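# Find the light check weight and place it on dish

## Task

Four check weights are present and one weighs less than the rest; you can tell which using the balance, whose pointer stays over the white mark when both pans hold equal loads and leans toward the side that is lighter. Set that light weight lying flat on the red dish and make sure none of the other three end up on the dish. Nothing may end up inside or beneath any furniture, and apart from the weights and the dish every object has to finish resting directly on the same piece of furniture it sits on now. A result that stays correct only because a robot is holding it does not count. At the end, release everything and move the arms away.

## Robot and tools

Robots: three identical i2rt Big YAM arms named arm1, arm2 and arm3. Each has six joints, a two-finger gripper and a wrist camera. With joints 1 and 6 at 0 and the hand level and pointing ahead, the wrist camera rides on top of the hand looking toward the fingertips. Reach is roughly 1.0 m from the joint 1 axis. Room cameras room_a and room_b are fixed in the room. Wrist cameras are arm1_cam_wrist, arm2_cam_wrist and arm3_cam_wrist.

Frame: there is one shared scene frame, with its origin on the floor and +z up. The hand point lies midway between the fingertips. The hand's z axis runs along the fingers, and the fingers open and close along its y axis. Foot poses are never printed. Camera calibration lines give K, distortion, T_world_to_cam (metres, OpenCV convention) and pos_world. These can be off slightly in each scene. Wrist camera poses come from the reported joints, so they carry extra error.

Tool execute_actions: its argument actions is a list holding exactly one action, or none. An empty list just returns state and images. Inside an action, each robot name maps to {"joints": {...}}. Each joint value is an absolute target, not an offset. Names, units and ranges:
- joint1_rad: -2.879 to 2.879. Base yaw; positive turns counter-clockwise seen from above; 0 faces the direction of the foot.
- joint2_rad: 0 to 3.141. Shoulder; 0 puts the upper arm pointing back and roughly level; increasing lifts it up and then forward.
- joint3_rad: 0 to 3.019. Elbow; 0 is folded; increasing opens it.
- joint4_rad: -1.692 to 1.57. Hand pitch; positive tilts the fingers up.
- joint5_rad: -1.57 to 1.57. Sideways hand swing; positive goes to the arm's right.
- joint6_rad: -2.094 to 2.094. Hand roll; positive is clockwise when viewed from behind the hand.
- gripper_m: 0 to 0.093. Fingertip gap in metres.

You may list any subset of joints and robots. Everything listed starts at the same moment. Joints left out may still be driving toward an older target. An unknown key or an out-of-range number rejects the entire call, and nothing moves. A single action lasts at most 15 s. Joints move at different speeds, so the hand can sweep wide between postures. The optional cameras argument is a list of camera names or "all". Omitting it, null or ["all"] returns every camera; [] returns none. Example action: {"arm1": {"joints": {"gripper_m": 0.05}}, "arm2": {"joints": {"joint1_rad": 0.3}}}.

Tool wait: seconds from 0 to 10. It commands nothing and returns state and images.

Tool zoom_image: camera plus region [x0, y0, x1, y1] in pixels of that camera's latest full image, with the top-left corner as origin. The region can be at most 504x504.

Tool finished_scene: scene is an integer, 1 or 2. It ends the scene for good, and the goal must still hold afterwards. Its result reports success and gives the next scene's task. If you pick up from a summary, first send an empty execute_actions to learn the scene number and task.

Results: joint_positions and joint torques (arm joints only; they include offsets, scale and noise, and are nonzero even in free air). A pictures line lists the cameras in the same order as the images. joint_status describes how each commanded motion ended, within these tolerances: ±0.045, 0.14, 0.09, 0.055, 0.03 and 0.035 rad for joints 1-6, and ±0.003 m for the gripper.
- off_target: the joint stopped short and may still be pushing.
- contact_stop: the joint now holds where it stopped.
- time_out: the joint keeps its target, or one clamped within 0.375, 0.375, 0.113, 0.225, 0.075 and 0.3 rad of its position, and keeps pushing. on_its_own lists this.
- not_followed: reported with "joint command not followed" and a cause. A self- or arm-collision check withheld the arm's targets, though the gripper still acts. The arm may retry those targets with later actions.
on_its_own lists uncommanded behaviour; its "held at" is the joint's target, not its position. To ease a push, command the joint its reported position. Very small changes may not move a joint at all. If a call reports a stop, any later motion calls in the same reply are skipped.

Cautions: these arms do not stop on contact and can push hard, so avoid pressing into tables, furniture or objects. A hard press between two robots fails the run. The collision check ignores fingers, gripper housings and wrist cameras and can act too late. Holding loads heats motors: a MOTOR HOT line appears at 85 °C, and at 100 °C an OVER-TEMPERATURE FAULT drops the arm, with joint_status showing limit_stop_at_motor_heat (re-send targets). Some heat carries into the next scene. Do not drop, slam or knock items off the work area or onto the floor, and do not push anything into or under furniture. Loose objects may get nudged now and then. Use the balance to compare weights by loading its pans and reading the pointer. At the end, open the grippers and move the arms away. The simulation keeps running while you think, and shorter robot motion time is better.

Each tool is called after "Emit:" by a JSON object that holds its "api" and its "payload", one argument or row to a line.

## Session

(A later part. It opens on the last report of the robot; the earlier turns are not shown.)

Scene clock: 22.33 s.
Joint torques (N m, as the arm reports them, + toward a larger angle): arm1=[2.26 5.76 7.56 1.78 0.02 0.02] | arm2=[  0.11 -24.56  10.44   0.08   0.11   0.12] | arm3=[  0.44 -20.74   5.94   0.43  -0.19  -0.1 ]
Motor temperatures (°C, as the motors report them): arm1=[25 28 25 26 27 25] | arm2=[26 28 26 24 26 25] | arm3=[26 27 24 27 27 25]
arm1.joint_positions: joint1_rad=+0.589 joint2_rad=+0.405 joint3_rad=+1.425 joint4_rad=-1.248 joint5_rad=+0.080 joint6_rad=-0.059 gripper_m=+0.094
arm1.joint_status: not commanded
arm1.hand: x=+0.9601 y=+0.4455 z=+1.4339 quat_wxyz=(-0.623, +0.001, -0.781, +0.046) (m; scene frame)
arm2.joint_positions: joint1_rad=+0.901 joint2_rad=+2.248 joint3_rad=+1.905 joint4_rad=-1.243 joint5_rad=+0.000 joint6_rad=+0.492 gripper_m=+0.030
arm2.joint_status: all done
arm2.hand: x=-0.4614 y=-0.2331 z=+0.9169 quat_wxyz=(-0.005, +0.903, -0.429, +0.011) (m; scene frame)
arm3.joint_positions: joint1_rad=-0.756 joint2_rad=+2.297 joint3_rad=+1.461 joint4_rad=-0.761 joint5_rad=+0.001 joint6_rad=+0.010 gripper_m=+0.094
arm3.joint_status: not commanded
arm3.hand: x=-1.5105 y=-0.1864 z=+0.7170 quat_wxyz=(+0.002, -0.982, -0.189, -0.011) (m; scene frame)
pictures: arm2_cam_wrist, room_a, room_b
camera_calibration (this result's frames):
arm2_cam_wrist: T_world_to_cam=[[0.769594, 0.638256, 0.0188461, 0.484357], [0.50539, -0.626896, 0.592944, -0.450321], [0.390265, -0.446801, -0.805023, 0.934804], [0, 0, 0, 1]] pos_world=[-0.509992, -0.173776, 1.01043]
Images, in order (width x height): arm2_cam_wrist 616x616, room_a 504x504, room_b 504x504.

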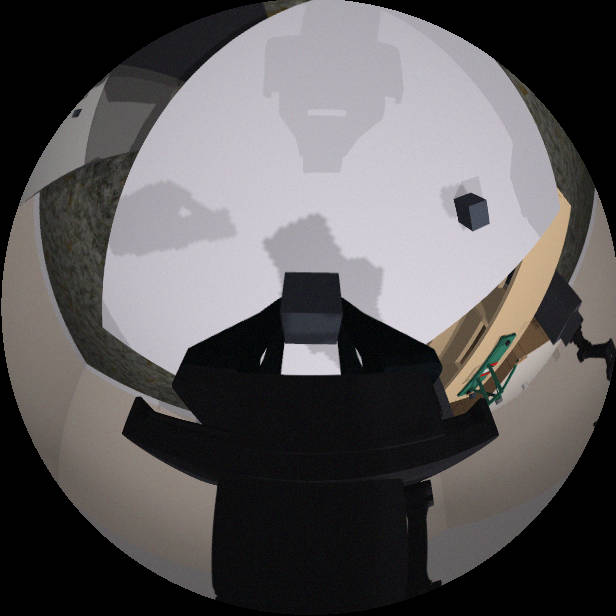

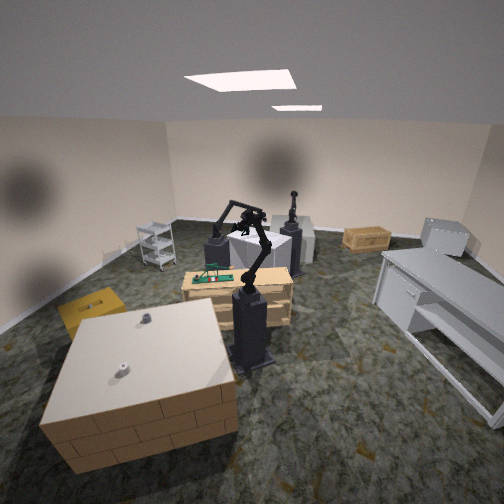

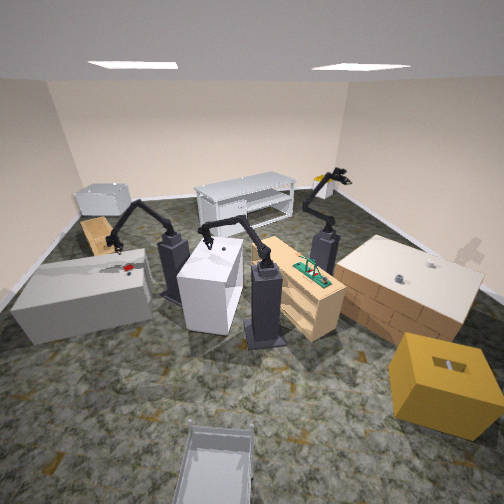

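Emit:
{"api": "execute_actions", "payload": {
  "actions": [
    {"arm2":{"joints":{"joint2_rad":2.34,"joint4_rad":-1.14}},"arm3":{"joints":{"joint2_rad":1.9,"joint3_rad":1.3,"joint4_rad":-1.0}}}
  ],
  "cameras": ["arm2_cam_wrist"]
}}

Scene clock: 24.03 s.
Joint torques (N m, as the arm reports them, + toward a larger angle): arm1=[2.32 6.09 7.41 1.62 0.01 0.06] | arm2=[  0.08 -24.2    9.58   0.63   0.11   0.13] | arm3=[  0.46 -15.45   7.12  -0.44  -0.19  -0.1 ]
Motor temperatures (°C, as the motors report them): arm1=[25 28 25 26 27 25] | arm2=[26 28 27 24 26 25] | arm3=[26 27 24 27 27 25]
arm1.joint_positions: joint1_rad=+0.589 joint2_rad=+0.405 joint3_rad=+1.425 joint4_rad=-1.248 joint5_rad=+0.080 joint6_rad=-0.059 gripper_m=+0.094
arm1.joint_status: not commanded
arm1.hand: x=+0.9601 y=+0.4455 z=+1.4339 quat_wxyz=(-0.623, +0.001, -0.781, +0.046) (m; scene frame)
arm2.joint_positions: joint1_rad=+0.901 joint2_rad=+2.333 joint3_rad=+1.914 joint4_rad=-1.151 joint5_rad=+0.000 joint6_rad=+0.492 gripper_m=+0.030
arm2.joint_status: all done
arm2.hand: x=-0.4735 y=-0.2276 z=+0.8645 quat_wxyz=(-0.004, +0.903, -0.429, +0.003) (m; scene frame)
arm3.joint_positions: joint1_rad=-0.756 joint2_rad=+1.890 joint3_rad=+1.291 joint4_rad=-0.991 joint5_rad=+0.001 joint6_rad=+0.010 gripper_m=+0.094
arm3.joint_status: all done
arm3.hand: x=-1.4562 y=-0.1638 z=+0.8848 quat_wxyz=(+0.001, -0.982, -0.189, -0.007) (m; scene frame)
pictures: arm2_cam_wrist
camera_calibration (this result's frames):
arm2_cam_wrist: T_world_to_cam=[[0.769733, 0.638268, 0.0112311, 0.497743], [0.514364, -0.630536, 0.581252, -0.396203], [0.378076, -0.441632, -0.813646, 0.902658], [0, 0, 0, 1]] pos_world=[-0.52061, -0.168871, 0.959147]
Images, in order (width x height): arm2_cam_wrist 616x616.

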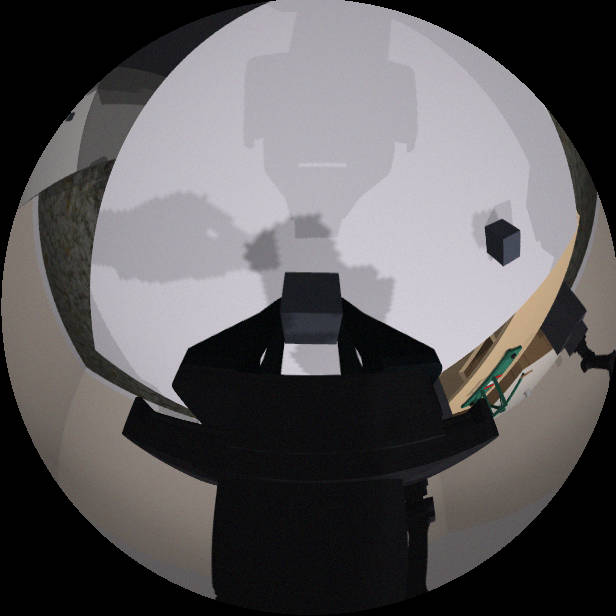

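Emit:
{"api": "execute_actions", "payload": {
  "actions": [
    {"arm2":{"joints":{"joint2_rad":2.40,"joint4_rad":-1.085}},"arm3":{"joints":{"joint2_rad":1.4,"joint3_rad":1.2,"joint4_rad":-1.3}}}
  ],
  "cameras": ["arm2_cam_wrist"]
}}

Scene clock: 25.60 s.
Joint torques (N m, as the arm reports them, + toward a larger angle): arm1=[2.13 5.35 7.41 1.49 0.   0.04] | arm2=[  0.06 -23.87   9.25   0.61   0.11   0.13] | arm3=[ 0.42 -9.9   8.85 -0.14 -0.19 -0.11]
Motor temperatures (°C, as the motors report them): arm1=[25 28 25 26 27 25] | arm2=[26 28 27 24 26 25] | arm3=[26 27 25 27 27 25]
arm1.joint_positions: joint1_rad=+0.589 joint2_rad=+0.405 joint3_rad=+1.425 joint4_rad=-1.248 joint5_rad=+0.080 joint6_rad=-0.059 gripper_m=+0.094
arm1.joint_status: not commanded
arm1.hand: x=+0.9601 y=+0.4455 z=+1.4339 quat_wxyz=(-0.623, +0.001, -0.781, +0.046) (m; scene frame)
arm2.joint_positions: joint1_rad=+0.901 joint2_rad=+2.385 joint3_rad=+1.914 joint4_rad=-1.096 joint5_rad=+0.000 joint6_rad=+0.492 gripper_m=+0.030
arm2.joint_status: all done
arm2.hand: x=-0.4764 y=-0.2260 z=+0.8302 quat_wxyz=(-0.004, +0.903, -0.429, +0.001) (m; scene frame)
arm3.joint_positions: joint1_rad=-0.756 joint2_rad=+1.395 joint3_rad=+1.183 joint4_rad=-1.293 joint5_rad=+0.001 joint6_rad=+0.010 gripper_m=+0.094
arm3.joint_status: all done
arm3.hand: x=-1.3596 y=-0.1237 z=+1.0665 quat_wxyz=(-0.007, -0.981, -0.189, +0.034) (m; scene frame)
pictures: arm2_cam_wrist
camera_calibration (this result's frames):
arm2_cam_wrist: T_world_to_cam=[[0.769746, 0.638275, 0.00981416, 0.500598], [0.516014, -0.631205, 0.57906, -0.371298], [0.375794, -0.440664, -0.815226, 0.876969], [0, 0, 0, 1]] pos_world=[-0.523297, -0.167435, 0.925019]
Images, in order (width x height): arm2_cam_wrist 616x616.

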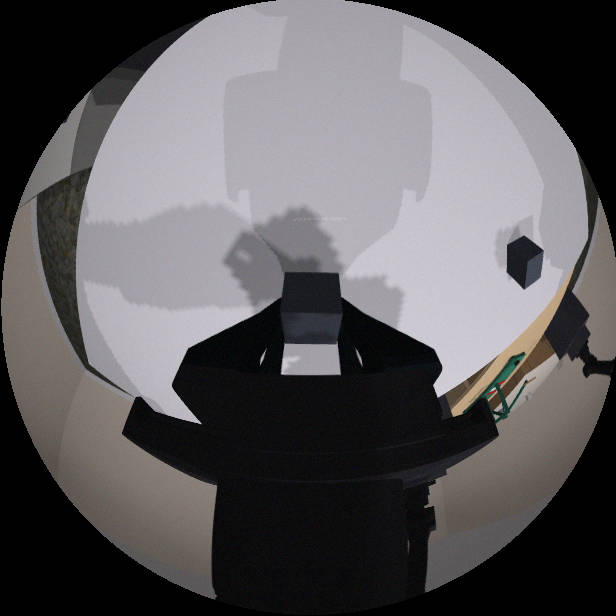

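Shadow is converging; maybe 2–3 cm left.

Emit:
{"api": "execute_actions", "payload": {
  "actions": [
    {"arm2":{"joints":{"joint2_rad":2.435,"joint4_rad":-1.055}},"arm3":{"joints":{"joint2_rad":1.2,"joint3_rad":1.2,"joint4_rad":-1.5,"joint6_rad":0.4}}}
  ],
  "cameras": ["arm2_cam_wrist"]
}}

Scene clock: 27.17 s.
Joint torques (N m, as the arm reports them, + toward a larger angle): arm1=[2.41 5.87 7.64 1.62 0.03 0.01] | arm2=[  0.05 -21.87   9.2    0.65   0.1    0.12] | arm3=[ 0.48 -6.81  8.98 -0.11 -0.15  0.15]
Motor temperatures (°C, as the motors report them): arm1=[25 28 25 26 27 25] | arm2=[26 28 27 24 26 25] | arm3=[26 27 25 27 27 25]
arm1.joint_positions: joint1_rad=+0.589 joint2_rad=+0.405 joint3_rad=+1.425 joint4_rad=-1.248 joint5_rad=+0.080 joint6_rad=-0.059 gripper_m=+0.094
arm1.joint_status: not commanded
arm1.hand: x=+0.9601 y=+0.4455 z=+1.4339 quat_wxyz=(-0.623, +0.001, -0.781, +0.046) (m; scene frame)
arm2.joint_positions: joint1_rad=+0.901 joint2_rad=+2.395 joint3_rad=+1.918 joint4_rad=-1.065 joint5_rad=+0.000 joint6_rad=+0.492 gripper_m=+0.030
arm2.joint_status: all done
arm2.hand: x=-0.4825 y=-0.2235 z=+0.8242 quat_wxyz=(-0.004, +0.903, -0.429, -0.010) (m; scene frame)
arm3.joint_positions: joint1_rad=-0.756 joint2_rad=+1.193 joint3_rad=+1.183 joint4_rad=-1.493 joint5_rad=+0.001 joint6_rad=+0.388 gripper_m=+0.094
arm3.joint_status: all done
arm3.hand: x=-1.2963 y=-0.0974 z=+1.1349 quat_wxyz=(-0.014, -0.999, -0.001, +0.033) (m; scene frame)
pictures: arm2_cam_wrist
camera_calibration (this result's frames):
arm2_cam_wrist: T_world_to_cam=[[0.769958, 0.638094, -0.000997933, 0.512637], [0.528152, -0.636417, 0.562164, -0.344454], [0.358078, -0.43337, -0.827025, 0.87829], [0, 0, 0, 1]] pos_world=[-0.527281, -0.165703, 0.920519]
Images, in order (width x height): arm2_cam_wrist 616x616.

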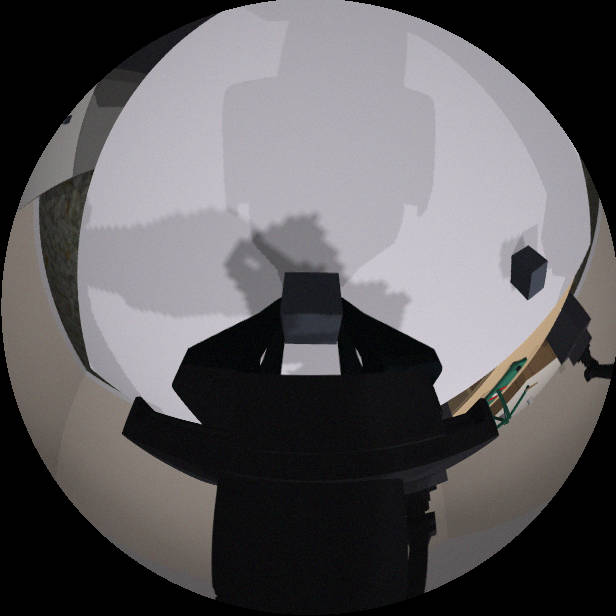

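Contact. Release.

Emit:
{"api": "execute_actions", "payload": {
  "actions": [
    {"arm2":{"joints":{"joint2_rad":2.395,"joint4_rad":-1.085,"gripper_m":0.093}}}
  ],
  "cameras": []
}}

Emit:
{"api": "execute_actions", "payload": {
  "actions": [
    {"arm2":{"joints":{"joint2_rad":2.1,"joint4_rad":-1.38}}}
  ],
  "cameras": ["arm2_cam_wrist"]
}}

Emit:
{"api": "execute_actions", "payload": {
  "actions": [
    {"arm2":{"joints":{"joint2_rad":1.0,"joint3_rad":1.1,"joint4_rad":-1.4}}}
  ],
  "cameras": []
}}

Emit:
{"api": "execute_actions", "payload": {
  "actions": [
    {"arm2":{"joints":{"joint1_rad":-0.5}}}
  ],
  "cameras": ["room_b"]
}}

Scene clock: 28.23 s.
Joint torques (N m, as the arm reports them, + toward a larger angle): arm1=[3.18 5.6  7.64 1.74 0.04 0.03] | arm2=[  0.14 -25.63   9.19  -0.18   0.1    0.12] | arm3=[ 0.47 -6.84  8.97 -0.1  -0.15  0.14]
Motor temperatures (°C, as the motors report them): arm1=[25 28 25 26 27 25] | arm2=[26 28 27 24 26 25] | arm3=[26 27 25 27 27 25]
arm1.joint_positions: joint1_rad=+0.589 joint2_rad=+0.405 joint3_rad=+1.425 joint4_rad=-1.248 joint5_rad=+0.080 joint6_rad=-0.059 gripper_m=+0.094
arm1.joint_status: not commanded
arm1.hand: x=+0.9601 y=+0.4455 z=+1.4339 quat_wxyz=(-0.623, +0.001, -0.781, +0.046) (m; scene frame)
arm2.joint_positions: joint1_rad=+0.901 joint2_rad=+2.395 joint3_rad=+1.918 joint4_rad=-1.074 joint5_rad=+0.000 joint6_rad=+0.492 gripper_m=+0.093
arm2.joint_status: all done
arm2.hand: x=-0.4804 y=-0.2243 z=+0.8241 quat_wxyz=(-0.004, +0.903, -0.429, -0.006) (m; scene frame)
arm3.joint_positions: joint1_rad=-0.756 joint2_rad=+1.193 joint3_rad=+1.183 joint4_rad=-1.493 joint5_rad=+0.001 joint6_rad=+0.388 gripper_m=+0.094
arm3.joint_status: not commanded
arm3.hand: x=-1.2963 y=-0.0974 z=+1.1349 quat_wxyz=(-0.014, -0.999, -0.001, +0.033) (m; scene frame)
pictures: none
No camera images: the call's "cameras" was empty. Leave "cameras" out to get every camera's image.

Scene clock: 29.53 s.
Joint torques (N m, as the arm reports them, + toward a larger angle): arm1=[2.46 5.2  7.69 1.7  0.04 0.03] | arm2=[  0.02 -20.78   8.34  -0.06   0.1    0.12] | arm3=[ 0.46 -6.83  8.97 -0.13 -0.15  0.14]
Motor temperatures (°C, as the motors report them): arm1=[25 28 25 26 27 25] | arm2=[26 28 27 24 26 25] | arm3=[26 27 25 27 27 25]
arm1.joint_positions: joint1_rad=+0.589 joint2_rad=+0.405 joint3_rad=+1.425 joint4_rad=-1.248 joint5_rad=+0.080 joint6_rad=-0.059 gripper_m=+0.094
arm1.joint_status: not commanded
arm1.hand: x=+0.9601 y=+0.4455 z=+1.4339 quat_wxyz=(-0.623, +0.001, -0.781, +0.046) (m; scene frame)
arm2.joint_positions: joint1_rad=+0.901 joint2_rad=+2.073 joint3_rad=+1.944 joint4_rad=-1.370 joint5_rad=+0.000 joint6_rad=+0.492 gripper_m=+0.093
arm2.joint_status: all done
arm2.hand: x=-0.4554 y=-0.2368 z=+1.0436 quat_wxyz=(-0.003, +0.903, -0.429, -0.032) (m; scene frame)
arm3.joint_positions: joint1_rad=-0.756 joint2_rad=+1.193 joint3_rad=+1.183 joint4_rad=-1.493 joint5_rad=+0.001 joint6_rad=+0.388 gripper_m=+0.094
arm3.joint_status: not commanded
arm3.hand: x=-1.2963 y=-0.0974 z=+1.1349 quat_wxyz=(-0.014, -0.999, -0.001, +0.033) (m; scene frame)
pictures: arm2_cam_wrist
camera_calibration (this result's frames):
arm2_cam_wrist: T_world_to_cam=[[0.769259, 0.638574, -0.0215402, 0.521738], [0.550677, -0.645522, 0.529203, -0.448084], [0.324031, -0.418956, -0.848222, 1.0543], [0, 0, 0, 1]] pos_world=[-0.496229, -0.180711, 1.14265]
Images, in order (width x height): arm2_cam_wrist 616x616.

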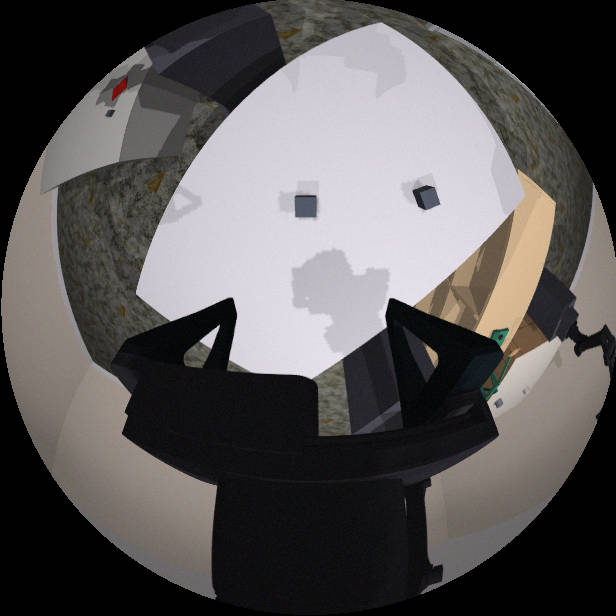

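Scene clock: 31.07 s.
Joint torques (N m, as the arm reports them, + toward a larger angle): arm1=[2.7  6.07 7.64 1.81 0.04 0.07] | arm2=[ 0.21 -7.16  6.61  0.55  0.1   0.11] | arm3=[ 0.42 -6.82  8.97 -0.13 -0.16  0.14]
Motor temperatures (°C, as the motors report them): arm1=[25 28 25 26 27 25] | arm2=[26 28 27 24 26 25] | arm3=[26 27 25 27 27 25]
arm1.joint_positions: joint1_rad=+0.589 joint2_rad=+0.405 joint3_rad=+1.425 joint4_rad=-1.248 joint5_rad=+0.080 joint6_rad=-0.059 gripper_m=+0.094
arm1.joint_status: not commanded
arm1.hand: x=+0.9601 y=+0.4455 z=+1.4339 quat_wxyz=(-0.623, +0.001, -0.781, +0.046) (m; scene frame)
arm2.joint_positions: joint1_rad=+0.901 joint2_rad=+1.013 joint3_rad=+1.113 joint4_rad=-1.395 joint5_rad=+0.000 joint6_rad=+0.492 gripper_m=+0.093
arm2.joint_status: all done
arm2.hand: x=-0.1486 y=-0.3663 z=+1.1998 quat_wxyz=(+0.002, +0.895, -0.425, -0.133) (m; scene frame)
arm3.joint_positions: joint1_rad=-0.756 joint2_rad=+1.193 joint3_rad=+1.183 joint4_rad=-1.493 joint5_rad=+0.001 joint6_rad=+0.388 gripper_m=+0.094
arm3.joint_status: not commanded
arm3.hand: x=-1.2963 y=-0.0974 z=+1.1349 quat_wxyz=(-0.014, -0.999, -0.001, +0.033) (m; scene frame)
pictures: none
No camera images: the call's "cameras" was empty. Leave "cameras" out to get every camera's image.

Scene clock: 32.77 s.
Joint torques (N m, as the arm reports them, + toward a larger angle): arm1=[2.63 6.15 7.65 1.8  0.05 0.  ] | arm2=[ 0.15 -6.74  6.59  0.52  0.11  0.11] | arm3=[ 0.4  -6.85  8.96 -0.11 -0.15  0.15]
Motor temperatures (°C, as the motors report them): arm1=[25 28 25 26 27 25] | arm2=[26 28 27 24 26 25] | arm3=[26 27 25 27 27 25]
arm1.joint_positions: joint1_rad=+0.589 joint2_rad=+0.405 joint3_rad=+1.425 joint4_rad=-1.248 joint5_rad=+0.080 joint6_rad=-0.059 gripper_m=+0.094
arm1.joint_status: not commanded
arm1.hand: x=+0.9601 y=+0.4455 z=+1.4339 quat_wxyz=(-0.623, +0.001, -0.781, +0.046) (m; scene frame)
arm2.joint_positions: joint1_rad=-0.500 joint2_rad=+1.013 joint3_rad=+1.113 joint4_rad=-1.395 joint5_rad=+0.000 joint6_rad=+0.492 gripper_m=+0.093
arm2.joint_status: all done
arm2.hand: x=+0.2252 y=-0.1748 z=+1.2046 quat_wxyz=(-0.089, +0.410, -0.901, -0.109) (m; scene frame)
arm3.joint_positions: joint1_rad=-0.756 joint2_rad=+1.193 joint3_rad=+1.183 joint4_rad=-1.493 joint5_rad=+0.001 joint6_rad=+0.388 gripper_m=+0.094
arm3.joint_status: not commanded
arm3.hand: x=-1.2963 y=-0.0974 z=+1.1349 quat_wxyz=(-0.014, -0.999, -0.001, +0.033) (m; scene frame)
pictures: room_b
Images, in order (width x height): room_b 504x504.

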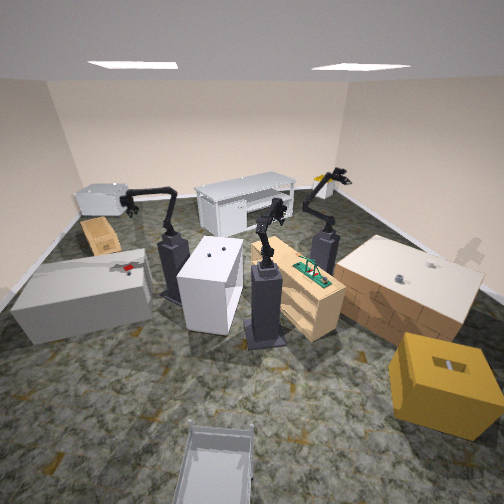

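Emit:
{"api": "execute_actions", "payload": {
  "actions": [
    {"arm3":{"joints":{"joint1_rad":1.5,"joint6_rad":0.4}}}
  ],
  "cameras": []
}}

Emit:
{"api": "execute_actions", "payload": {
  "actions": [
    {"arm3":{"joints":{"joint2_rad":1.97,"joint3_rad":1.57,"joint4_rad":-1.16}}}
  ],
  "cameras": ["arm3_cam_wrist"]
}}

Scene clock: 35.23 s.
Joint torques (N m, as the arm reports them, + toward a larger angle): arm1=[2.19 5.58 7.46 1.67 0.09 0.03] | arm2=[ 0.01 -6.74  6.59  0.53  0.1   0.1 ] | arm3=[ 0.6  -7.49  8.93 -0.13 -0.06  0.13]
Motor temperatures (°C, as the motors report them): arm1=[25 28 25 26 27 25] | arm2=[26 28 27 24 26 25] | arm3=[26 27 25 27 27 25]
arm1.joint_positions: joint1_rad=+0.589 joint2_rad=+0.405 joint3_rad=+1.425 joint4_rad=-1.248 joint5_rad=+0.080 joint6_rad=-0.059 gripper_m=+0.094
arm1.joint_status: not commanded
arm1.hand: x=+0.9601 y=+0.4455 z=+1.4339 quat_wxyz=(-0.623, +0.001, -0.781, +0.046) (m; scene frame)
arm2.joint_positions: joint1_rad=-0.500 joint2_rad=+1.013 joint3_rad=+1.113 joint4_rad=-1.395 joint5_rad=+0.000 joint6_rad=+0.492 gripper_m=+0.093
arm2.joint_status: not commanded
arm2.hand: x=+0.2252 y=-0.1748 z=+1.2046 quat_wxyz=(-0.089, +0.410, -0.901, -0.109) (m; scene frame)
arm3.joint_positions: joint1_rad=+1.494 joint2_rad=+1.200 joint3_rad=+1.183 joint4_rad=-1.493 joint5_rad=-0.001 joint6_rad=+0.389 gripper_m=+0.094
arm3.joint_status: all done
arm3.hand: x=-0.6762 y=-0.1331 z=+1.1309 quat_wxyz=(-0.029, -0.430, -0.902, +0.004) (m; scene frame)
pictures: none
No camera images: the call's "cameras" was empty. Leave "cameras" out to get every camera's image.

Scene clock: 36.87 s.
Joint torques (N m, as the arm reports them, + toward a larger angle): arm1=[2.33 5.79 7.68 1.61 0.03 0.01] | arm2=[-0.03 -6.75  6.6   0.55  0.1   0.11] | arm3=[  0.66 -19.34   8.78   0.06  -0.07   0.13]
Motor temperatures (°C, as the motors report them): arm1=[25 28 25 26 27 25] | arm2=[26 28 27 24 26 25] | arm3=[26 27 26 27 27 25]
arm1.joint_positions: joint1_rad=+0.589 joint2_rad=+0.405 joint3_rad=+1.425 joint4_rad=-1.248 joint5_rad=+0.080 joint6_rad=-0.059 gripper_m=+0.094
arm1.joint_status: not commanded
arm1.hand: x=+0.9601 y=+0.4455 z=+1.4339 quat_wxyz=(-0.623, +0.001, -0.781, +0.046) (m; scene frame)
arm2.joint_positions: joint1_rad=-0.500 joint2_rad=+1.013 joint3_rad=+1.113 joint4_rad=-1.395 joint5_rad=+0.000 joint6_rad=+0.492 gripper_m=+0.093
arm2.joint_status: not commanded
arm2.hand: x=+0.2252 y=-0.1748 z=+1.2046 quat_wxyz=(-0.089, +0.410, -0.901, -0.109) (m; scene frame)
arm3.joint_positions: joint1_rad=+1.494 joint2_rad=+1.989 joint3_rad=+1.541 joint4_rad=-1.163 joint5_rad=-0.001 joint6_rad=+0.389 gripper_m=+0.094
arm3.joint_status: all done
arm3.hand: x=-0.4775 y=-0.2431 z=+0.9123 quat_wxyz=(+0.021, -0.431, -0.902, +0.001) (m; scene frame)
pictures: arm3_cam_wrist
camera_calibration (this result's frames):
arm3_cam_wrist: T_world_to_cam=[[-0.778063, -0.628079, 0.011622, -0.533693], [-0.487766, 0.615695, 0.618873, -0.643898], [-0.395857, 0.475854, -0.785405, 0.764169], [0, 0, 0, 1]] pos_world=[-0.426817, -0.302389, 1.00488]
Images, in order (width x height): arm3_cam_wrist 616x616.

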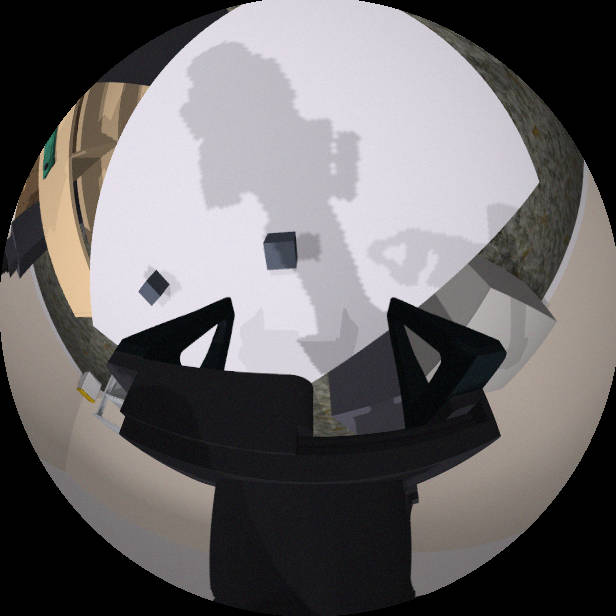

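Emit:
{"api": "zoom_image", "payload": {
  "camera": "arm3_cam_wrist",
  "region": [240,210,340,290]
}}

Region (240, 210, 340, 290) of arm3_cam_wrist's 616x616 image, scaled by 5.040, with more detail than that image has; it fills the top 403 rows of this view, and the rest is white.

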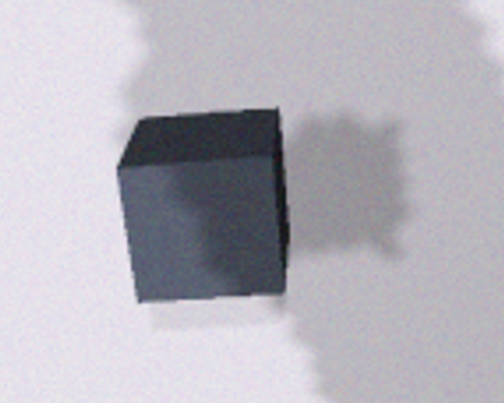

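Emit:
{"api": "execute_actions", "payload": {
  "actions": [
    {"arm3":{"joints":{"joint1_rad":1.548,"joint2_rad":2.045,"joint3_rad":1.45,"joint4_rad":-0.997,"joint6_rad":0.36}}}
  ],
  "cameras": ["arm3_cam_wrist"]
}}

Scene clock: 38.47 s.
Joint torques (N m, as the arm reports them, + toward a larger angle): arm1=[2.39 6.41 7.67 1.59 0.01 0.02] | arm2=[ 0.01 -6.73  6.6   0.54  0.1   0.1 ] | arm3=[  0.22 -18.24   6.72   0.35  -0.06  -0.13]
Motor temperatures (°C, as the motors report them): arm1=[25 28 25 26 27 25] | arm2=[26 28 27 24 26 25] | arm3=[26 27 26 27 27 25]
arm1.joint_positions: joint1_rad=+0.589 joint2_rad=+0.405 joint3_rad=+1.425 joint4_rad=-1.248 joint5_rad=+0.080 joint6_rad=-0.059 gripper_m=+0.094
arm1.joint_status: not commanded
arm1.hand: x=+0.9601 y=+0.4455 z=+1.4339 quat_wxyz=(-0.623, +0.001, -0.781, +0.046) (m; scene frame)
arm2.joint_positions: joint1_rad=-0.500 joint2_rad=+1.013 joint3_rad=+1.113 joint4_rad=-1.395 joint5_rad=+0.000 joint6_rad=+0.492 gripper_m=+0.093
arm2.joint_status: not commanded
arm2.hand: x=+0.2252 y=-0.1748 z=+1.2046 quat_wxyz=(-0.089, +0.410, -0.901, -0.109) (m; scene frame)
arm3.joint_positions: joint1_rad=+1.546 joint2_rad=+2.053 joint3_rad=+1.446 joint4_rad=-1.007 joint5_rad=-0.001 joint6_rad=+0.372 gripper_m=+0.094
arm3.joint_status: all done
arm3.hand: x=-0.4743 y=-0.2118 z=+0.8453 quat_wxyz=(+0.023, -0.399, -0.917, +0.001) (m; scene frame)
pictures: arm3_cam_wrist
camera_calibration (this result's frames):
arm3_cam_wrist: T_world_to_cam=[[-0.732606, -0.680546, 0.0121071, -0.500703], [-0.527628, 0.579048, 0.62154, -0.649034], [-0.429997, 0.448955, -0.783289, 0.674267], [0, 0, 0, 1]] pos_world=[-0.419334, -0.267645, 0.937608]
Images, in order (width x height): arm3_cam_wrist 616x616.

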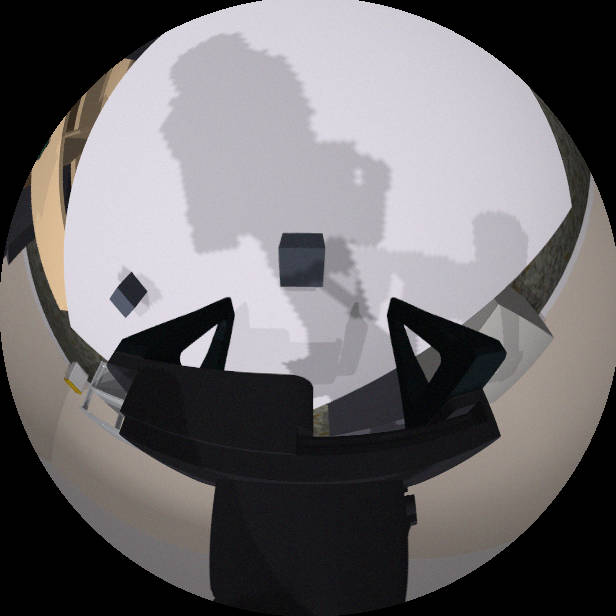

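Emit:
{"api": "execute_actions", "payload": {
  "actions": [
    {"arm3":{"joints":{"joint1_rad":1.555,"joint2_rad":2.095,"joint3_rad":1.414,"joint4_rad":-0.88}}}
  ],
  "cameras": ["arm3_cam_wrist"]
}}

Scene clock: 39.73 s.
Joint torques (N m, as the arm reports them, + toward a larger angle): arm1=[2.99 5.82 7.54 1.57 0.02 0.03] | arm2=[-0.01 -6.76  6.61  0.53  0.1   0.11] | arm3=[  0.78 -17.59   6.08   0.5   -0.07  -0.13]
Motor temperatures (°C, as the motors report them): arm1=[25 28 25 26 27 25] | arm2=[26 28 27 24 26 25] | arm3=[26 27 26 27 27 25]
arm1.joint_positions: joint1_rad=+0.589 joint2_rad=+0.405 joint3_rad=+1.425 joint4_rad=-1.248 joint5_rad=+0.080 joint6_rad=-0.059 gripper_m=+0.094
arm1.joint_status: not commanded
arm1.hand: x=+0.9601 y=+0.4455 z=+1.4339 quat_wxyz=(-0.623, +0.001, -0.781, +0.046) (m; scene frame)
arm2.joint_positions: joint1_rad=-0.500 joint2_rad=+1.013 joint3_rad=+1.113 joint4_rad=-1.395 joint5_rad=+0.000 joint6_rad=+0.492 gripper_m=+0.093
arm2.joint_status: not commanded
arm2.hand: x=+0.2252 y=-0.1748 z=+1.2046 quat_wxyz=(-0.089, +0.410, -0.901, -0.109) (m; scene frame)
arm3.joint_positions: joint1_rad=+1.546 joint2_rad=+2.090 joint3_rad=+1.416 joint4_rad=-0.892 joint5_rad=-0.001 joint6_rad=+0.372 gripper_m=+0.094
arm3.joint_status: all done
arm3.hand: x=-0.4671 y=-0.2154 z=+0.8158 quat_wxyz=(-0.002, -0.399, -0.917, +0.002) (m; scene frame)
pictures: arm3_cam_wrist
camera_calibration (this result's frames):
arm3_cam_wrist: T_world_to_cam=[[-0.732603, -0.680631, -0.00583288, -0.482931], [-0.5545, 0.591827, 0.585039, -0.604873], [-0.394744, 0.431836, -0.810984, 0.691207], [0, 0, 0, 1]] pos_world=[-0.416349, -0.269206, 0.911615]
Images, in order (width x height): arm3_cam_wrist 616x616.

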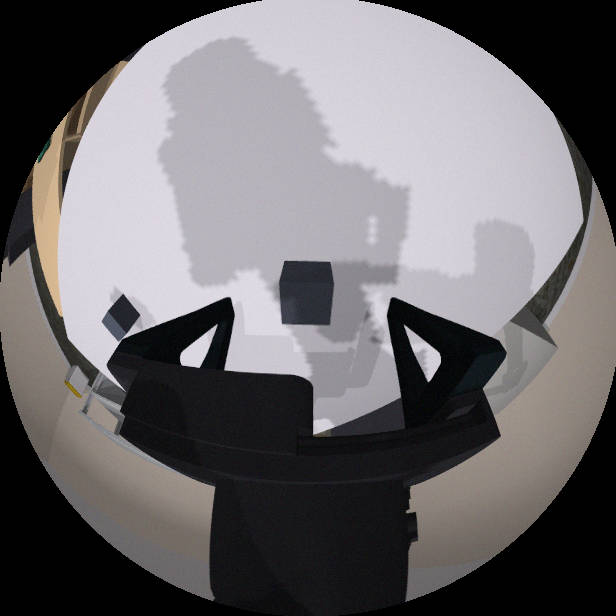

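Emit:
{"api": "execute_actions", "payload": {
  "actions": [
    {"arm3":{"joints":{"joint2_rad":2.14,"joint4_rad":-0.84}}}
  ],
  "cameras": ["arm3_cam_wrist"]
}}

Scene clock: 40.70 s.
Joint torques (N m, as the arm reports them, + toward a larger angle): arm1=[ 2.54  5.23  7.77  1.72  0.01 -0.03] | arm2=[ 0.01 -6.74  6.61  0.54  0.11  0.11] | arm3=[  0.85 -18.02   5.86   0.49  -0.06  -0.13]
Motor temperatures (°C, as the motors report them): arm1=[25 28 25 26 27 25] | arm2=[26 28 27 24 26 25] | arm3=[26 27 25 27 27 25]
arm1.joint_positions: joint1_rad=+0.589 joint2_rad=+0.405 joint3_rad=+1.425 joint4_rad=-1.248 joint5_rad=+0.080 joint6_rad=-0.059 gripper_m=+0.094
arm1.joint_status: not commanded
arm1.hand: x=+0.9601 y=+0.4455 z=+1.4339 quat_wxyz=(-0.623, +0.001, -0.781, +0.046) (m; scene frame)
arm2.joint_positions: joint1_rad=-0.500 joint2_rad=+1.013 joint3_rad=+1.113 joint4_rad=-1.395 joint5_rad=+0.000 joint6_rad=+0.492 gripper_m=+0.093
arm2.joint_status: not commanded
arm2.hand: x=+0.2252 y=-0.1748 z=+1.2046 quat_wxyz=(-0.089, +0.410, -0.901, -0.109) (m; scene frame)
arm3.joint_positions: joint1_rad=+1.546 joint2_rad=+2.135 joint3_rad=+1.416 joint4_rad=-0.851 joint5_rad=-0.001 joint6_rad=+0.372 gripper_m=+0.094
arm3.joint_status: all done
arm3.hand: x=-0.4664 y=-0.2158 z=+0.7912 quat_wxyz=(+0.000, -0.399, -0.917, +0.002) (m; scene frame)
pictures: arm3_cam_wrist
camera_calibration (this result's frames):
arm3_cam_wrist: T_world_to_cam=[[-0.732637, -0.680607, -0.00416437, -0.484196], [-0.552069, 0.590671, 0.588496, -0.591661], [-0.398075, 0.433453, -0.808489, 0.668552], [0, 0, 0, 1]] pos_world=[-0.415243, -0.269856, 0.886691]
Images, in order (width x height): arm3_cam_wrist 616x616.

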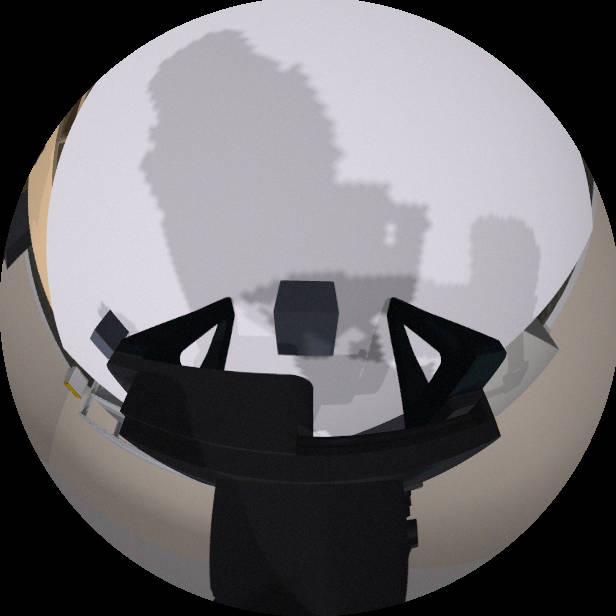

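Good. Grip.

Emit:
{"api": "execute_actions", "payload": {
  "actions": [
    {"arm3":{"joints":{"gripper_m":0.0}}}
  ],
  "cameras": []
}}

Emit:
{"api": "execute_actions", "payload": {
  "actions": [
    {"arm3":{"joints":{"joint2_rad":1.85,"joint4_rad":-1.13}}}
  ],
  "cameras": ["arm3_cam_wrist"]
}}

Emit:
{"api": "execute_actions", "payload": {
  "actions": [
    {"arm3":{"joints":{"joint2_rad":1.4,"joint3_rad":1.2,"joint4_rad":-1.35,"joint6_rad":0.01}}}
  ],
  "cameras": []
}}

Emit:
{"api": "execute_actions", "payload": {
  "actions": [
    {"arm3":{"joints":{"joint1_rad":-0.756}}}
  ],
  "cameras": ["arm3_cam_wrist"]
}}

Scene clock: 41.60 s.
Joint torques (N m, as the arm reports them, + toward a larger angle): arm1=[2.76 5.61 7.49 1.72 0.03 0.02] | arm2=[-0.03 -6.73  6.62  0.54  0.1   0.1 ] | arm3=[  0.78 -17.82   5.83   0.5   -0.06  -0.12]
Motor temperatures (°C, as the motors report them): arm1=[25 28 25 26 27 25] | arm2=[26 27 27 24 26 25] | arm3=[26 27 25 27 27 25]
arm1.joint_positions: joint1_rad=+0.589 joint2_rad=+0.405 joint3_rad=+1.425 joint4_rad=-1.248 joint5_rad=+0.080 joint6_rad=-0.059 gripper_m=+0.094
arm1.joint_status: not commanded
arm1.hand: x=+0.9601 y=+0.4455 z=+1.4339 quat_wxyz=(-0.623, +0.001, -0.781, +0.046) (m; scene frame)
arm2.joint_positions: joint1_rad=-0.500 joint2_rad=+1.013 joint3_rad=+1.113 joint4_rad=-1.395 joint5_rad=+0.000 joint6_rad=+0.492 gripper_m=+0.093
arm2.joint_status: not commanded
arm2.hand: x=+0.2252 y=-0.1748 z=+1.2046 quat_wxyz=(-0.089, +0.410, -0.901, -0.109) (m; scene frame)
arm3.joint_positions: joint1_rad=+1.546 joint2_rad=+2.135 joint3_rad=+1.416 joint4_rad=-0.851 joint5_rad=-0.001 joint6_rad=+0.371 gripper_m=+0.029
arm3.joint_status: gripper_m off_target (ended at +0.029, target +0.000)
arm3.hand: x=-0.4664 y=-0.2158 z=+0.7912 quat_wxyz=(+0.000, -0.399, -0.917, +0.002) (m; scene frame)
pictures: none
No camera images: the call's "cameras" was empty. Leave "cameras" out to get every camera's image.

Scene clock: 42.93 s.
Joint torques (N m, as the arm reports them, + toward a larger angle): arm1=[2.75 5.76 7.54 1.69 0.03 0.06] | arm2=[ 0.   -6.74  6.6   0.54  0.1   0.1 ] | arm3=[  0.83 -15.86   7.97  -0.33  -0.07  -0.12]
Motor temperatures (°C, as the motors report them): arm1=[25 28 25 26 27 25] | arm2=[26 27 27 24 26 25] | arm3=[26 27 25 27 27 25]
arm1.joint_positions: joint1_rad=+0.589 joint2_rad=+0.405 joint3_rad=+1.425 joint4_rad=-1.248 joint5_rad=+0.080 joint6_rad=-0.059 gripper_m=+0.094
arm1.joint_status: not commanded
arm1.hand: x=+0.9601 y=+0.4455 z=+1.4339 quat_wxyz=(-0.623, +0.001, -0.781, +0.046) (m; scene frame)
arm2.joint_positions: joint1_rad=-0.500 joint2_rad=+1.013 joint3_rad=+1.113 joint4_rad=-1.395 joint5_rad=+0.000 joint6_rad=+0.492 gripper_m=+0.093
arm2.joint_status: not commanded
arm2.hand: x=+0.2252 y=-0.1748 z=+1.2046 quat_wxyz=(-0.089, +0.410, -0.901, -0.109) (m; scene frame)
arm3.joint_positions: joint1_rad=+1.546 joint2_rad=+1.850 joint3_rad=+1.400 joint4_rad=-1.121 joint5_rad=-0.001 joint6_rad=+0.371 gripper_m=+0.029
arm3.joint_status: all done
arm3.hand: x=-0.4968 y=-0.2005 z=+0.9382 quat_wxyz=(+0.001, -0.399, -0.917, +0.002) (m; scene frame)
pictures: arm3_cam_wrist
camera_calibration (this result's frames):
arm3_cam_wrist: T_world_to_cam=[[-0.732127, -0.681159, -0.00360848, -0.495762], [-0.551704, 0.589862, 0.589648, -0.70501], [-0.399515, 0.433688, -0.807652, 0.767232], [0, 0, 0, 1]] pos_world=[-0.445397, -0.254573, 1.03358]
Images, in order (width x height): arm3_cam_wrist 616x616.

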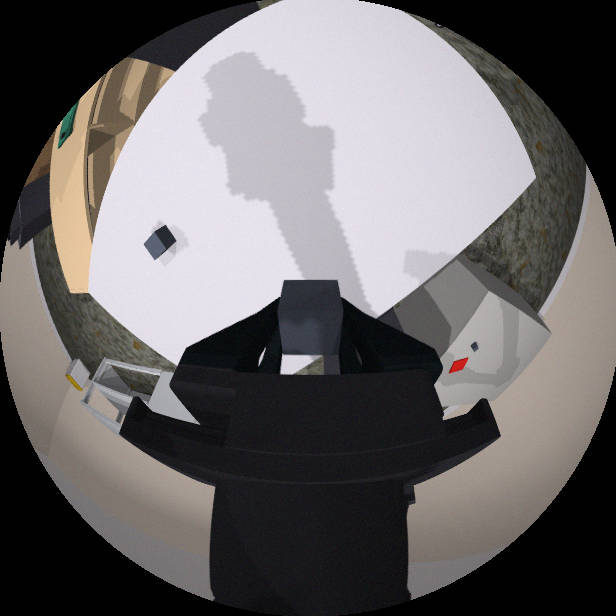

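Scene clock: 44.33 s.
Joint torques (N m, as the arm reports them, + toward a larger angle): arm1=[ 1.82  6.31  7.68  1.78  0.02 -0.01] | arm2=[-0.01 -6.8   6.6   0.54  0.1   0.11] | arm3=[  0.83 -10.01   8.44  -0.24  -0.1   -0.13]
Motor temperatures (°C, as the motors report them): arm1=[25 28 25 26 27 25] | arm2=[26 27 27 24 26 25] | arm3=[26 27 25 27 27 25]
arm1.joint_positions: joint1_rad=+0.589 joint2_rad=+0.405 joint3_rad=+1.425 joint4_rad=-1.248 joint5_rad=+0.080 joint6_rad=-0.059 gripper_m=+0.094
arm1.joint_status: not commanded
arm1.hand: x=+0.9601 y=+0.4455 z=+1.4339 quat_wxyz=(-0.623, +0.001, -0.781, +0.046) (m; scene frame)
arm2.joint_positions: joint1_rad=-0.500 joint2_rad=+1.013 joint3_rad=+1.113 joint4_rad=-1.395 joint5_rad=+0.000 joint6_rad=+0.492 gripper_m=+0.093
arm2.joint_status: not commanded
arm2.hand: x=+0.2252 y=-0.1748 z=+1.2046 quat_wxyz=(-0.089, +0.410, -0.901, -0.109) (m; scene frame)
arm3.joint_positions: joint1_rad=+1.546 joint2_rad=+1.398 joint3_rad=+1.188 joint4_rad=-1.343 joint5_rad=-0.001 joint6_rad=+0.023 gripper_m=+0.029
arm3.joint_status: all done
arm3.hand: x=-0.6168 y=-0.1421 z=+1.0645 quat_wxyz=(-0.008, -0.234, -0.972, +0.004) (m; scene frame)
pictures: none
No camera images: the call's "cameras" was empty. Leave "cameras" out to get every camera's image.

Scene clock: 46.53 s.
Joint torques (N m, as the arm reports them, + toward a larger angle): arm1=[2.93 5.66 7.43 1.71 0.02 0.04] | arm2=[ 0.04 -6.8   6.6   0.56  0.11  0.11] | arm3=[ -0.05 -10.49   8.39  -0.25  -0.19  -0.11]
Motor temperatures (°C, as the motors report them): arm1=[25 28 25 26 27 25] | arm2=[26 27 27 24 26 25] | arm3=[26 27 26 27 27 25]
arm1.joint_positions: joint1_rad=+0.589 joint2_rad=+0.405 joint3_rad=+1.425 joint4_rad=-1.248 joint5_rad=+0.080 joint6_rad=-0.059 gripper_m=+0.094
arm1.joint_status: not commanded
arm1.hand: x=+0.9601 y=+0.4455 z=+1.4339 quat_wxyz=(-0.623, +0.001, -0.781, +0.046) (m; scene frame)
arm2.joint_positions: joint1_rad=-0.500 joint2_rad=+1.013 joint3_rad=+1.113 joint4_rad=-1.395 joint5_rad=+0.000 joint6_rad=+0.492 gripper_m=+0.093
arm2.joint_status: not commanded
arm2.hand: x=+0.2252 y=-0.1748 z=+1.2046 quat_wxyz=(-0.089, +0.410, -0.901, -0.109) (m; scene frame)
arm3.joint_positions: joint1_rad=-0.754 joint2_rad=+1.404 joint3_rad=+1.188 joint4_rad=-1.343 joint5_rad=+0.001 joint6_rad=+0.021 gripper_m=+0.029
arm3.joint_status: all done
arm3.hand: x=-1.3500 y=-0.1205 z=+1.0645 quat_wxyz=(-0.002, -0.983, -0.185, +0.008) (m; scene frame)
pictures: arm3_cam_wrist
camera_calibration (this result's frames):
arm3_cam_wrist: T_world_to_cam=[[-0.362459, 0.931962, -0.00842104, -0.366901], [0.75989, 0.300744, 0.576298, 0.452619], [0.539621, 0.202485, -0.817196, 1.74378], [0, 0, 0, 1]] pos_world=[-1.41791, -0.147276, 1.16108]
Images, in order (width x height): arm3_cam_wrist 616x616.

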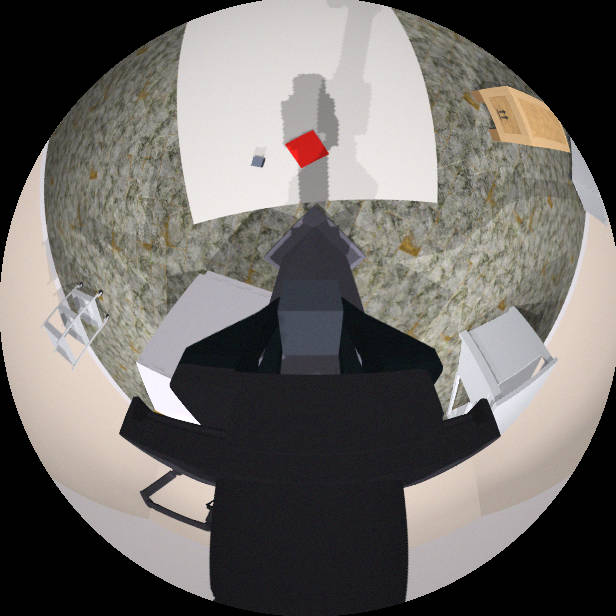

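Emit:
{"api": "execute_actions", "payload": {
  "actions": [
    {"arm3":{"joints":{"joint1_rad":-0.745,"joint2_rad":2.57,"joint3_rad":1.63,"joint4_rad":-0.6}}}
  ],
  "cameras": ["arm3_cam_wrist"]
}}

Scene clock: 48.80 s.
Joint torques (N m, as the arm reports them, + toward a larger angle): arm1=[2.18 6.08 7.66 1.65 0.   0.06] | arm2=[-0.03 -6.76  6.61  0.53  0.1   0.11] | arm3=[  0.98 -21.92   6.35   0.35  -0.19  -0.11]
Motor temperatures (°C, as the motors report them): arm1=[25 28 25 26 27 25] | arm2=[26 27 27 24 26 25] | arm3=[26 27 26 27 27 25]
arm1.joint_positions: joint1_rad=+0.589 joint2_rad=+0.405 joint3_rad=+1.425 joint4_rad=-1.248 joint5_rad=+0.080 joint6_rad=-0.059 gripper_m=+0.094
arm1.joint_status: not commanded
arm1.hand: x=+0.9601 y=+0.4455 z=+1.4339 quat_wxyz=(-0.623, +0.001, -0.781, +0.046) (m; scene frame)
arm2.joint_positions: joint1_rad=-0.500 joint2_rad=+1.013 joint3_rad=+1.113 joint4_rad=-1.395 joint5_rad=+0.000 joint6_rad=+0.492 gripper_m=+0.093
arm2.joint_status: not commanded
arm2.hand: x=+0.2252 y=-0.1748 z=+1.2046 quat_wxyz=(-0.089, +0.410, -0.901, -0.109) (m; scene frame)
arm3.joint_positions: joint1_rad=-0.754 joint2_rad=+2.593 joint3_rad=+1.602 joint4_rad=-0.609 joint5_rad=+0.001 joint6_rad=+0.021 gripper_m=+0.029
arm3.joint_status: all done
arm3.hand: x=-1.5182 y=-0.1910 z=+0.5822 quat_wxyz=(+0.002, -0.983, -0.185, -0.012) (m; scene frame)
pictures: arm3_cam_wrist
camera_calibration (this result's frames):
arm3_cam_wrist: T_world_to_cam=[[-0.36222, 0.932062, -0.00752292, -0.366336], [0.737298, 0.29145, 0.609465, 0.824152], [0.570252, 0.215214, -0.792777, 1.48943], [0, 0, 0, 1]] pos_world=[-1.58969, -0.219297, 0.675736]
Images, in order (width x height): arm3_cam_wrist 616x616.

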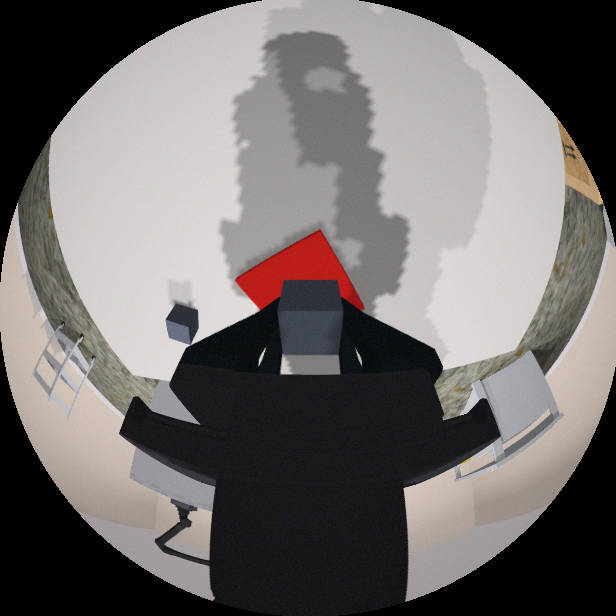

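Emit:
{"api": "execute_actions", "payload": {
  "actions": [
    {"arm3":{"joints":{"joint1_rad":-0.73,"joint2_rad":2.555,"joint3_rad":1.42,"joint4_rad":-0.424}}}
  ],
  "cameras": ["arm3_cam_wrist"]
}}

Scene clock: 50.50 s.
Joint torques (N m, as the arm reports them, + toward a larger angle): arm1=[ 1.99  5.41  7.53  1.67  0.   -0.02] | arm2=[-0.04 -6.73  6.59  0.53  0.11  0.1 ] | arm3=[  1.31 -19.72   4.06   0.43  -0.18  -0.11]
Motor temperatures (°C, as the motors report them): arm1=[25 28 25 26 27 25] | arm2=[26 27 27 24 26 25] | arm3=[26 27 25 27 27 25]
arm1.joint_positions: joint1_rad=+0.589 joint2_rad=+0.405 joint3_rad=+1.425 joint4_rad=-1.248 joint5_rad=+0.080 joint6_rad=-0.059 gripper_m=+0.094
arm1.joint_status: not commanded
arm1.hand: x=+0.9601 y=+0.4455 z=+1.4339 quat_wxyz=(-0.623, +0.001, -0.781, +0.046) (m; scene frame)
arm2.joint_positions: joint1_rad=-0.500 joint2_rad=+1.013 joint3_rad=+1.113 joint4_rad=-1.395 joint5_rad=+0.000 joint6_rad=+0.492 gripper_m=+0.093
arm2.joint_status: not commanded
arm2.hand: x=+0.2252 y=-0.1748 z=+1.2046 quat_wxyz=(-0.089, +0.410, -0.901, -0.109) (m; scene frame)
arm3.joint_positions: joint1_rad=-0.741 joint2_rad=+2.568 joint3_rad=+1.410 joint4_rad=-0.434 joint5_rad=+0.001 joint6_rad=+0.021 gripper_m=+0.029
arm3.joint_status: all done
arm3.hand: x=-1.4626 y=-0.1750 z=+0.5605 quat_wxyz=(+0.002, -0.982, -0.191, -0.008) (m; scene frame)
pictures: arm3_cam_wrist
camera_calibration (this result's frames):
arm3_cam_wrist: T_world_to_cam=[[-0.373615, 0.927552, -0.00764775, -0.378704], [0.738178, 0.302308, 0.603079, 0.798506], [0.561699, 0.219674, -0.797645, 1.42808], [0, 0, 0, 1]] pos_world=[-1.53308, -0.203838, 0.654641]
Images, in order (width x height): arm3_cam_wrist 616x616.

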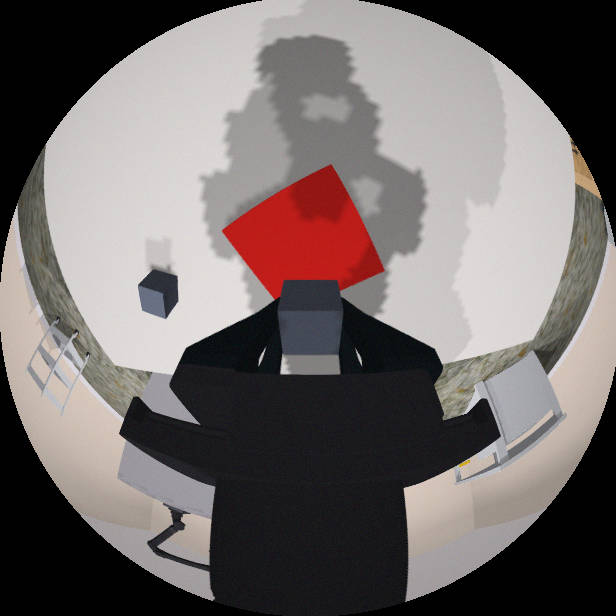

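Emit:
{"api": "execute_actions", "payload": {
  "actions": [
    {"arm3":{"joints":{"joint2_rad":2.675,"joint3_rad":1.49,"joint4_rad":-0.364}}}
  ],
  "cameras": ["arm3_cam_wrist"]
}}

Scene clock: 51.77 s.
Joint torques (N m, as the arm reports them, + toward a larger angle): arm1=[2.15 5.39 7.48 1.81 0.02 0.01] | arm2=[-0.03 -6.69  6.6   0.55  0.1   0.11] | arm3=[  1.09 -18.47   4.05   0.22  -0.18  -0.11]
Motor temperatures (°C, as the motors report them): arm1=[25 28 25 26 27 25] | arm2=[26 27 27 24 26 25] | arm3=[26 27 25 27 27 25]
arm1.joint_positions: joint1_rad=+0.589 joint2_rad=+0.405 joint3_rad=+1.425 joint4_rad=-1.248 joint5_rad=+0.080 joint6_rad=-0.059 gripper_m=+0.094
arm1.joint_status: not commanded
arm1.hand: x=+0.9601 y=+0.4455 z=+1.4339 quat_wxyz=(-0.623, +0.001, -0.781, +0.046) (m; scene frame)
arm2.joint_positions: joint1_rad=-0.500 joint2_rad=+1.013 joint3_rad=+1.113 joint4_rad=-1.395 joint5_rad=+0.000 joint6_rad=+0.492 gripper_m=+0.093
arm2.joint_status: not commanded
arm2.hand: x=+0.2252 y=-0.1748 z=+1.2046 quat_wxyz=(-0.089, +0.410, -0.901, -0.109) (m; scene frame)
arm3.joint_positions: joint1_rad=-0.741 joint2_rad=+2.671 joint3_rad=+1.478 joint4_rad=-0.368 joint5_rad=+0.001 joint6_rad=+0.020 gripper_m=+0.029
arm3.joint_status: all done
arm3.hand: x=-1.4706 y=-0.1787 z=+0.5182 quat_wxyz=(-0.002, -0.982, -0.191, +0.007) (m; scene frame)
pictures: arm3_cam_wrist
camera_calibration (this result's frames):
arm3_cam_wrist: T_world_to_cam=[[-0.374504, 0.927188, -0.0083221, -0.379585], [0.754938, 0.310116, 0.577838, 0.870184], [0.538345, 0.21012, -0.816109, 1.37315], [0, 0, 0, 1]] pos_world=[-1.53832, -0.206437, 0.614655]
Images, in order (width x height): arm3_cam_wrist 616x616.

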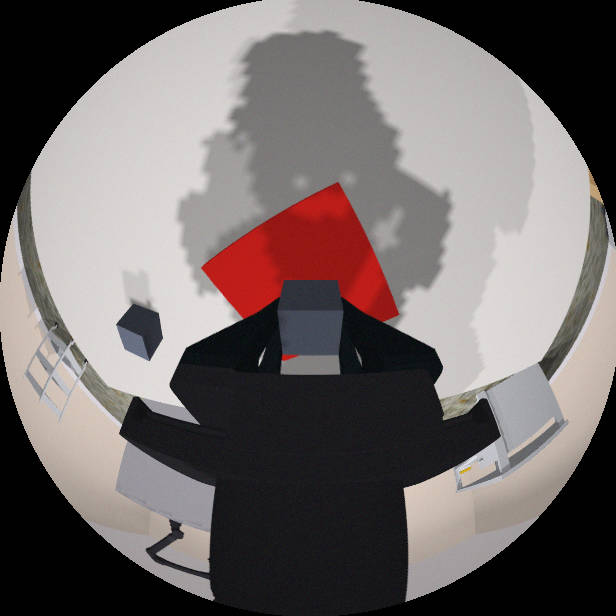

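Emit:
{"api": "execute_actions", "payload": {
  "actions": [
    {"arm3":{"joints":{"joint1_rad":-0.722,"joint2_rad":2.70,"joint4_rad":-0.35}}}
  ],
  "cameras": ["arm3_cam_wrist"]
}}

Scene clock: 52.50 s.
Joint torques (N m, as the arm reports them, + toward a larger angle): arm1=[ 2.68  6.01  7.59  1.51 -0.01  0.02] | arm2=[ 0.05 -6.71  6.62  0.55  0.11  0.11] | arm3=[  1.61 -16.7    4.03   0.78  -0.19  -0.11]
Motor temperatures (°C, as the motors report them): arm1=[25 28 25 26 27 25] | arm2=[26 27 27 24 26 25] | arm3=[26 27 25 27 27 25]
arm1.joint_positions: joint1_rad=+0.589 joint2_rad=+0.405 joint3_rad=+1.425 joint4_rad=-1.248 joint5_rad=+0.080 joint6_rad=-0.059 gripper_m=+0.094
arm1.joint_status: not commanded
arm1.hand: x=+0.9601 y=+0.4455 z=+1.4339 quat_wxyz=(-0.623, +0.001, -0.781, +0.046) (m; scene frame)
arm2.joint_positions: joint1_rad=-0.500 joint2_rad=+1.013 joint3_rad=+1.113 joint4_rad=-1.395 joint5_rad=+0.000 joint6_rad=+0.492 gripper_m=+0.093
arm2.joint_status: not commanded
arm2.hand: x=+0.2252 y=-0.1748 z=+1.2046 quat_wxyz=(-0.089, +0.410, -0.901, -0.109) (m; scene frame)
arm3.joint_positions: joint1_rad=-0.741 joint2_rad=+2.671 joint3_rad=+1.478 joint4_rad=-0.367 joint5_rad=+0.002 joint6_rad=+0.020 gripper_m=+0.029
arm3.joint_status: all done
arm3.hand: x=-1.4706 y=-0.1789 z=+0.5182 quat_wxyz=(-0.001, -0.981, -0.191, +0.007) (m; scene frame)
pictures: arm3_cam_wrist
camera_calibration (this result's frames):
arm3_cam_wrist: T_world_to_cam=[[-0.374856, 0.927049, -0.0079473, -0.380182], [0.755111, 0.310284, 0.577521, 0.870707], [0.537856, 0.210486, -0.816337, 1.37267], [0, 0, 0, 1]] pos_world=[-1.53829, -0.206646, 0.614685]
Images, in order (width x height): arm3_cam_wrist 616x616.

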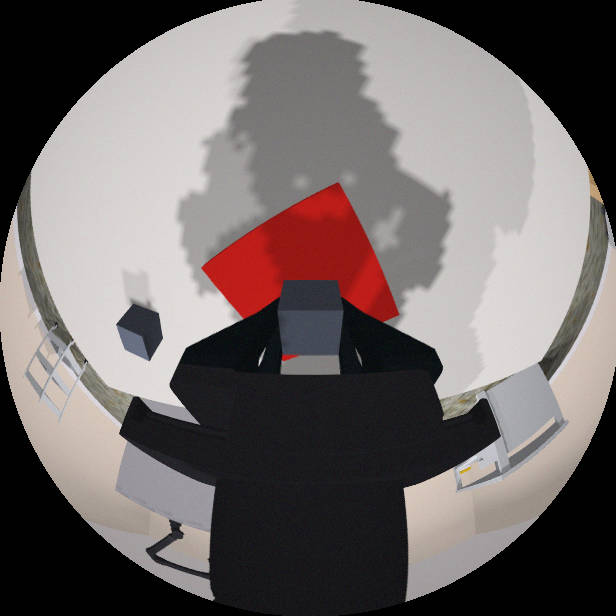

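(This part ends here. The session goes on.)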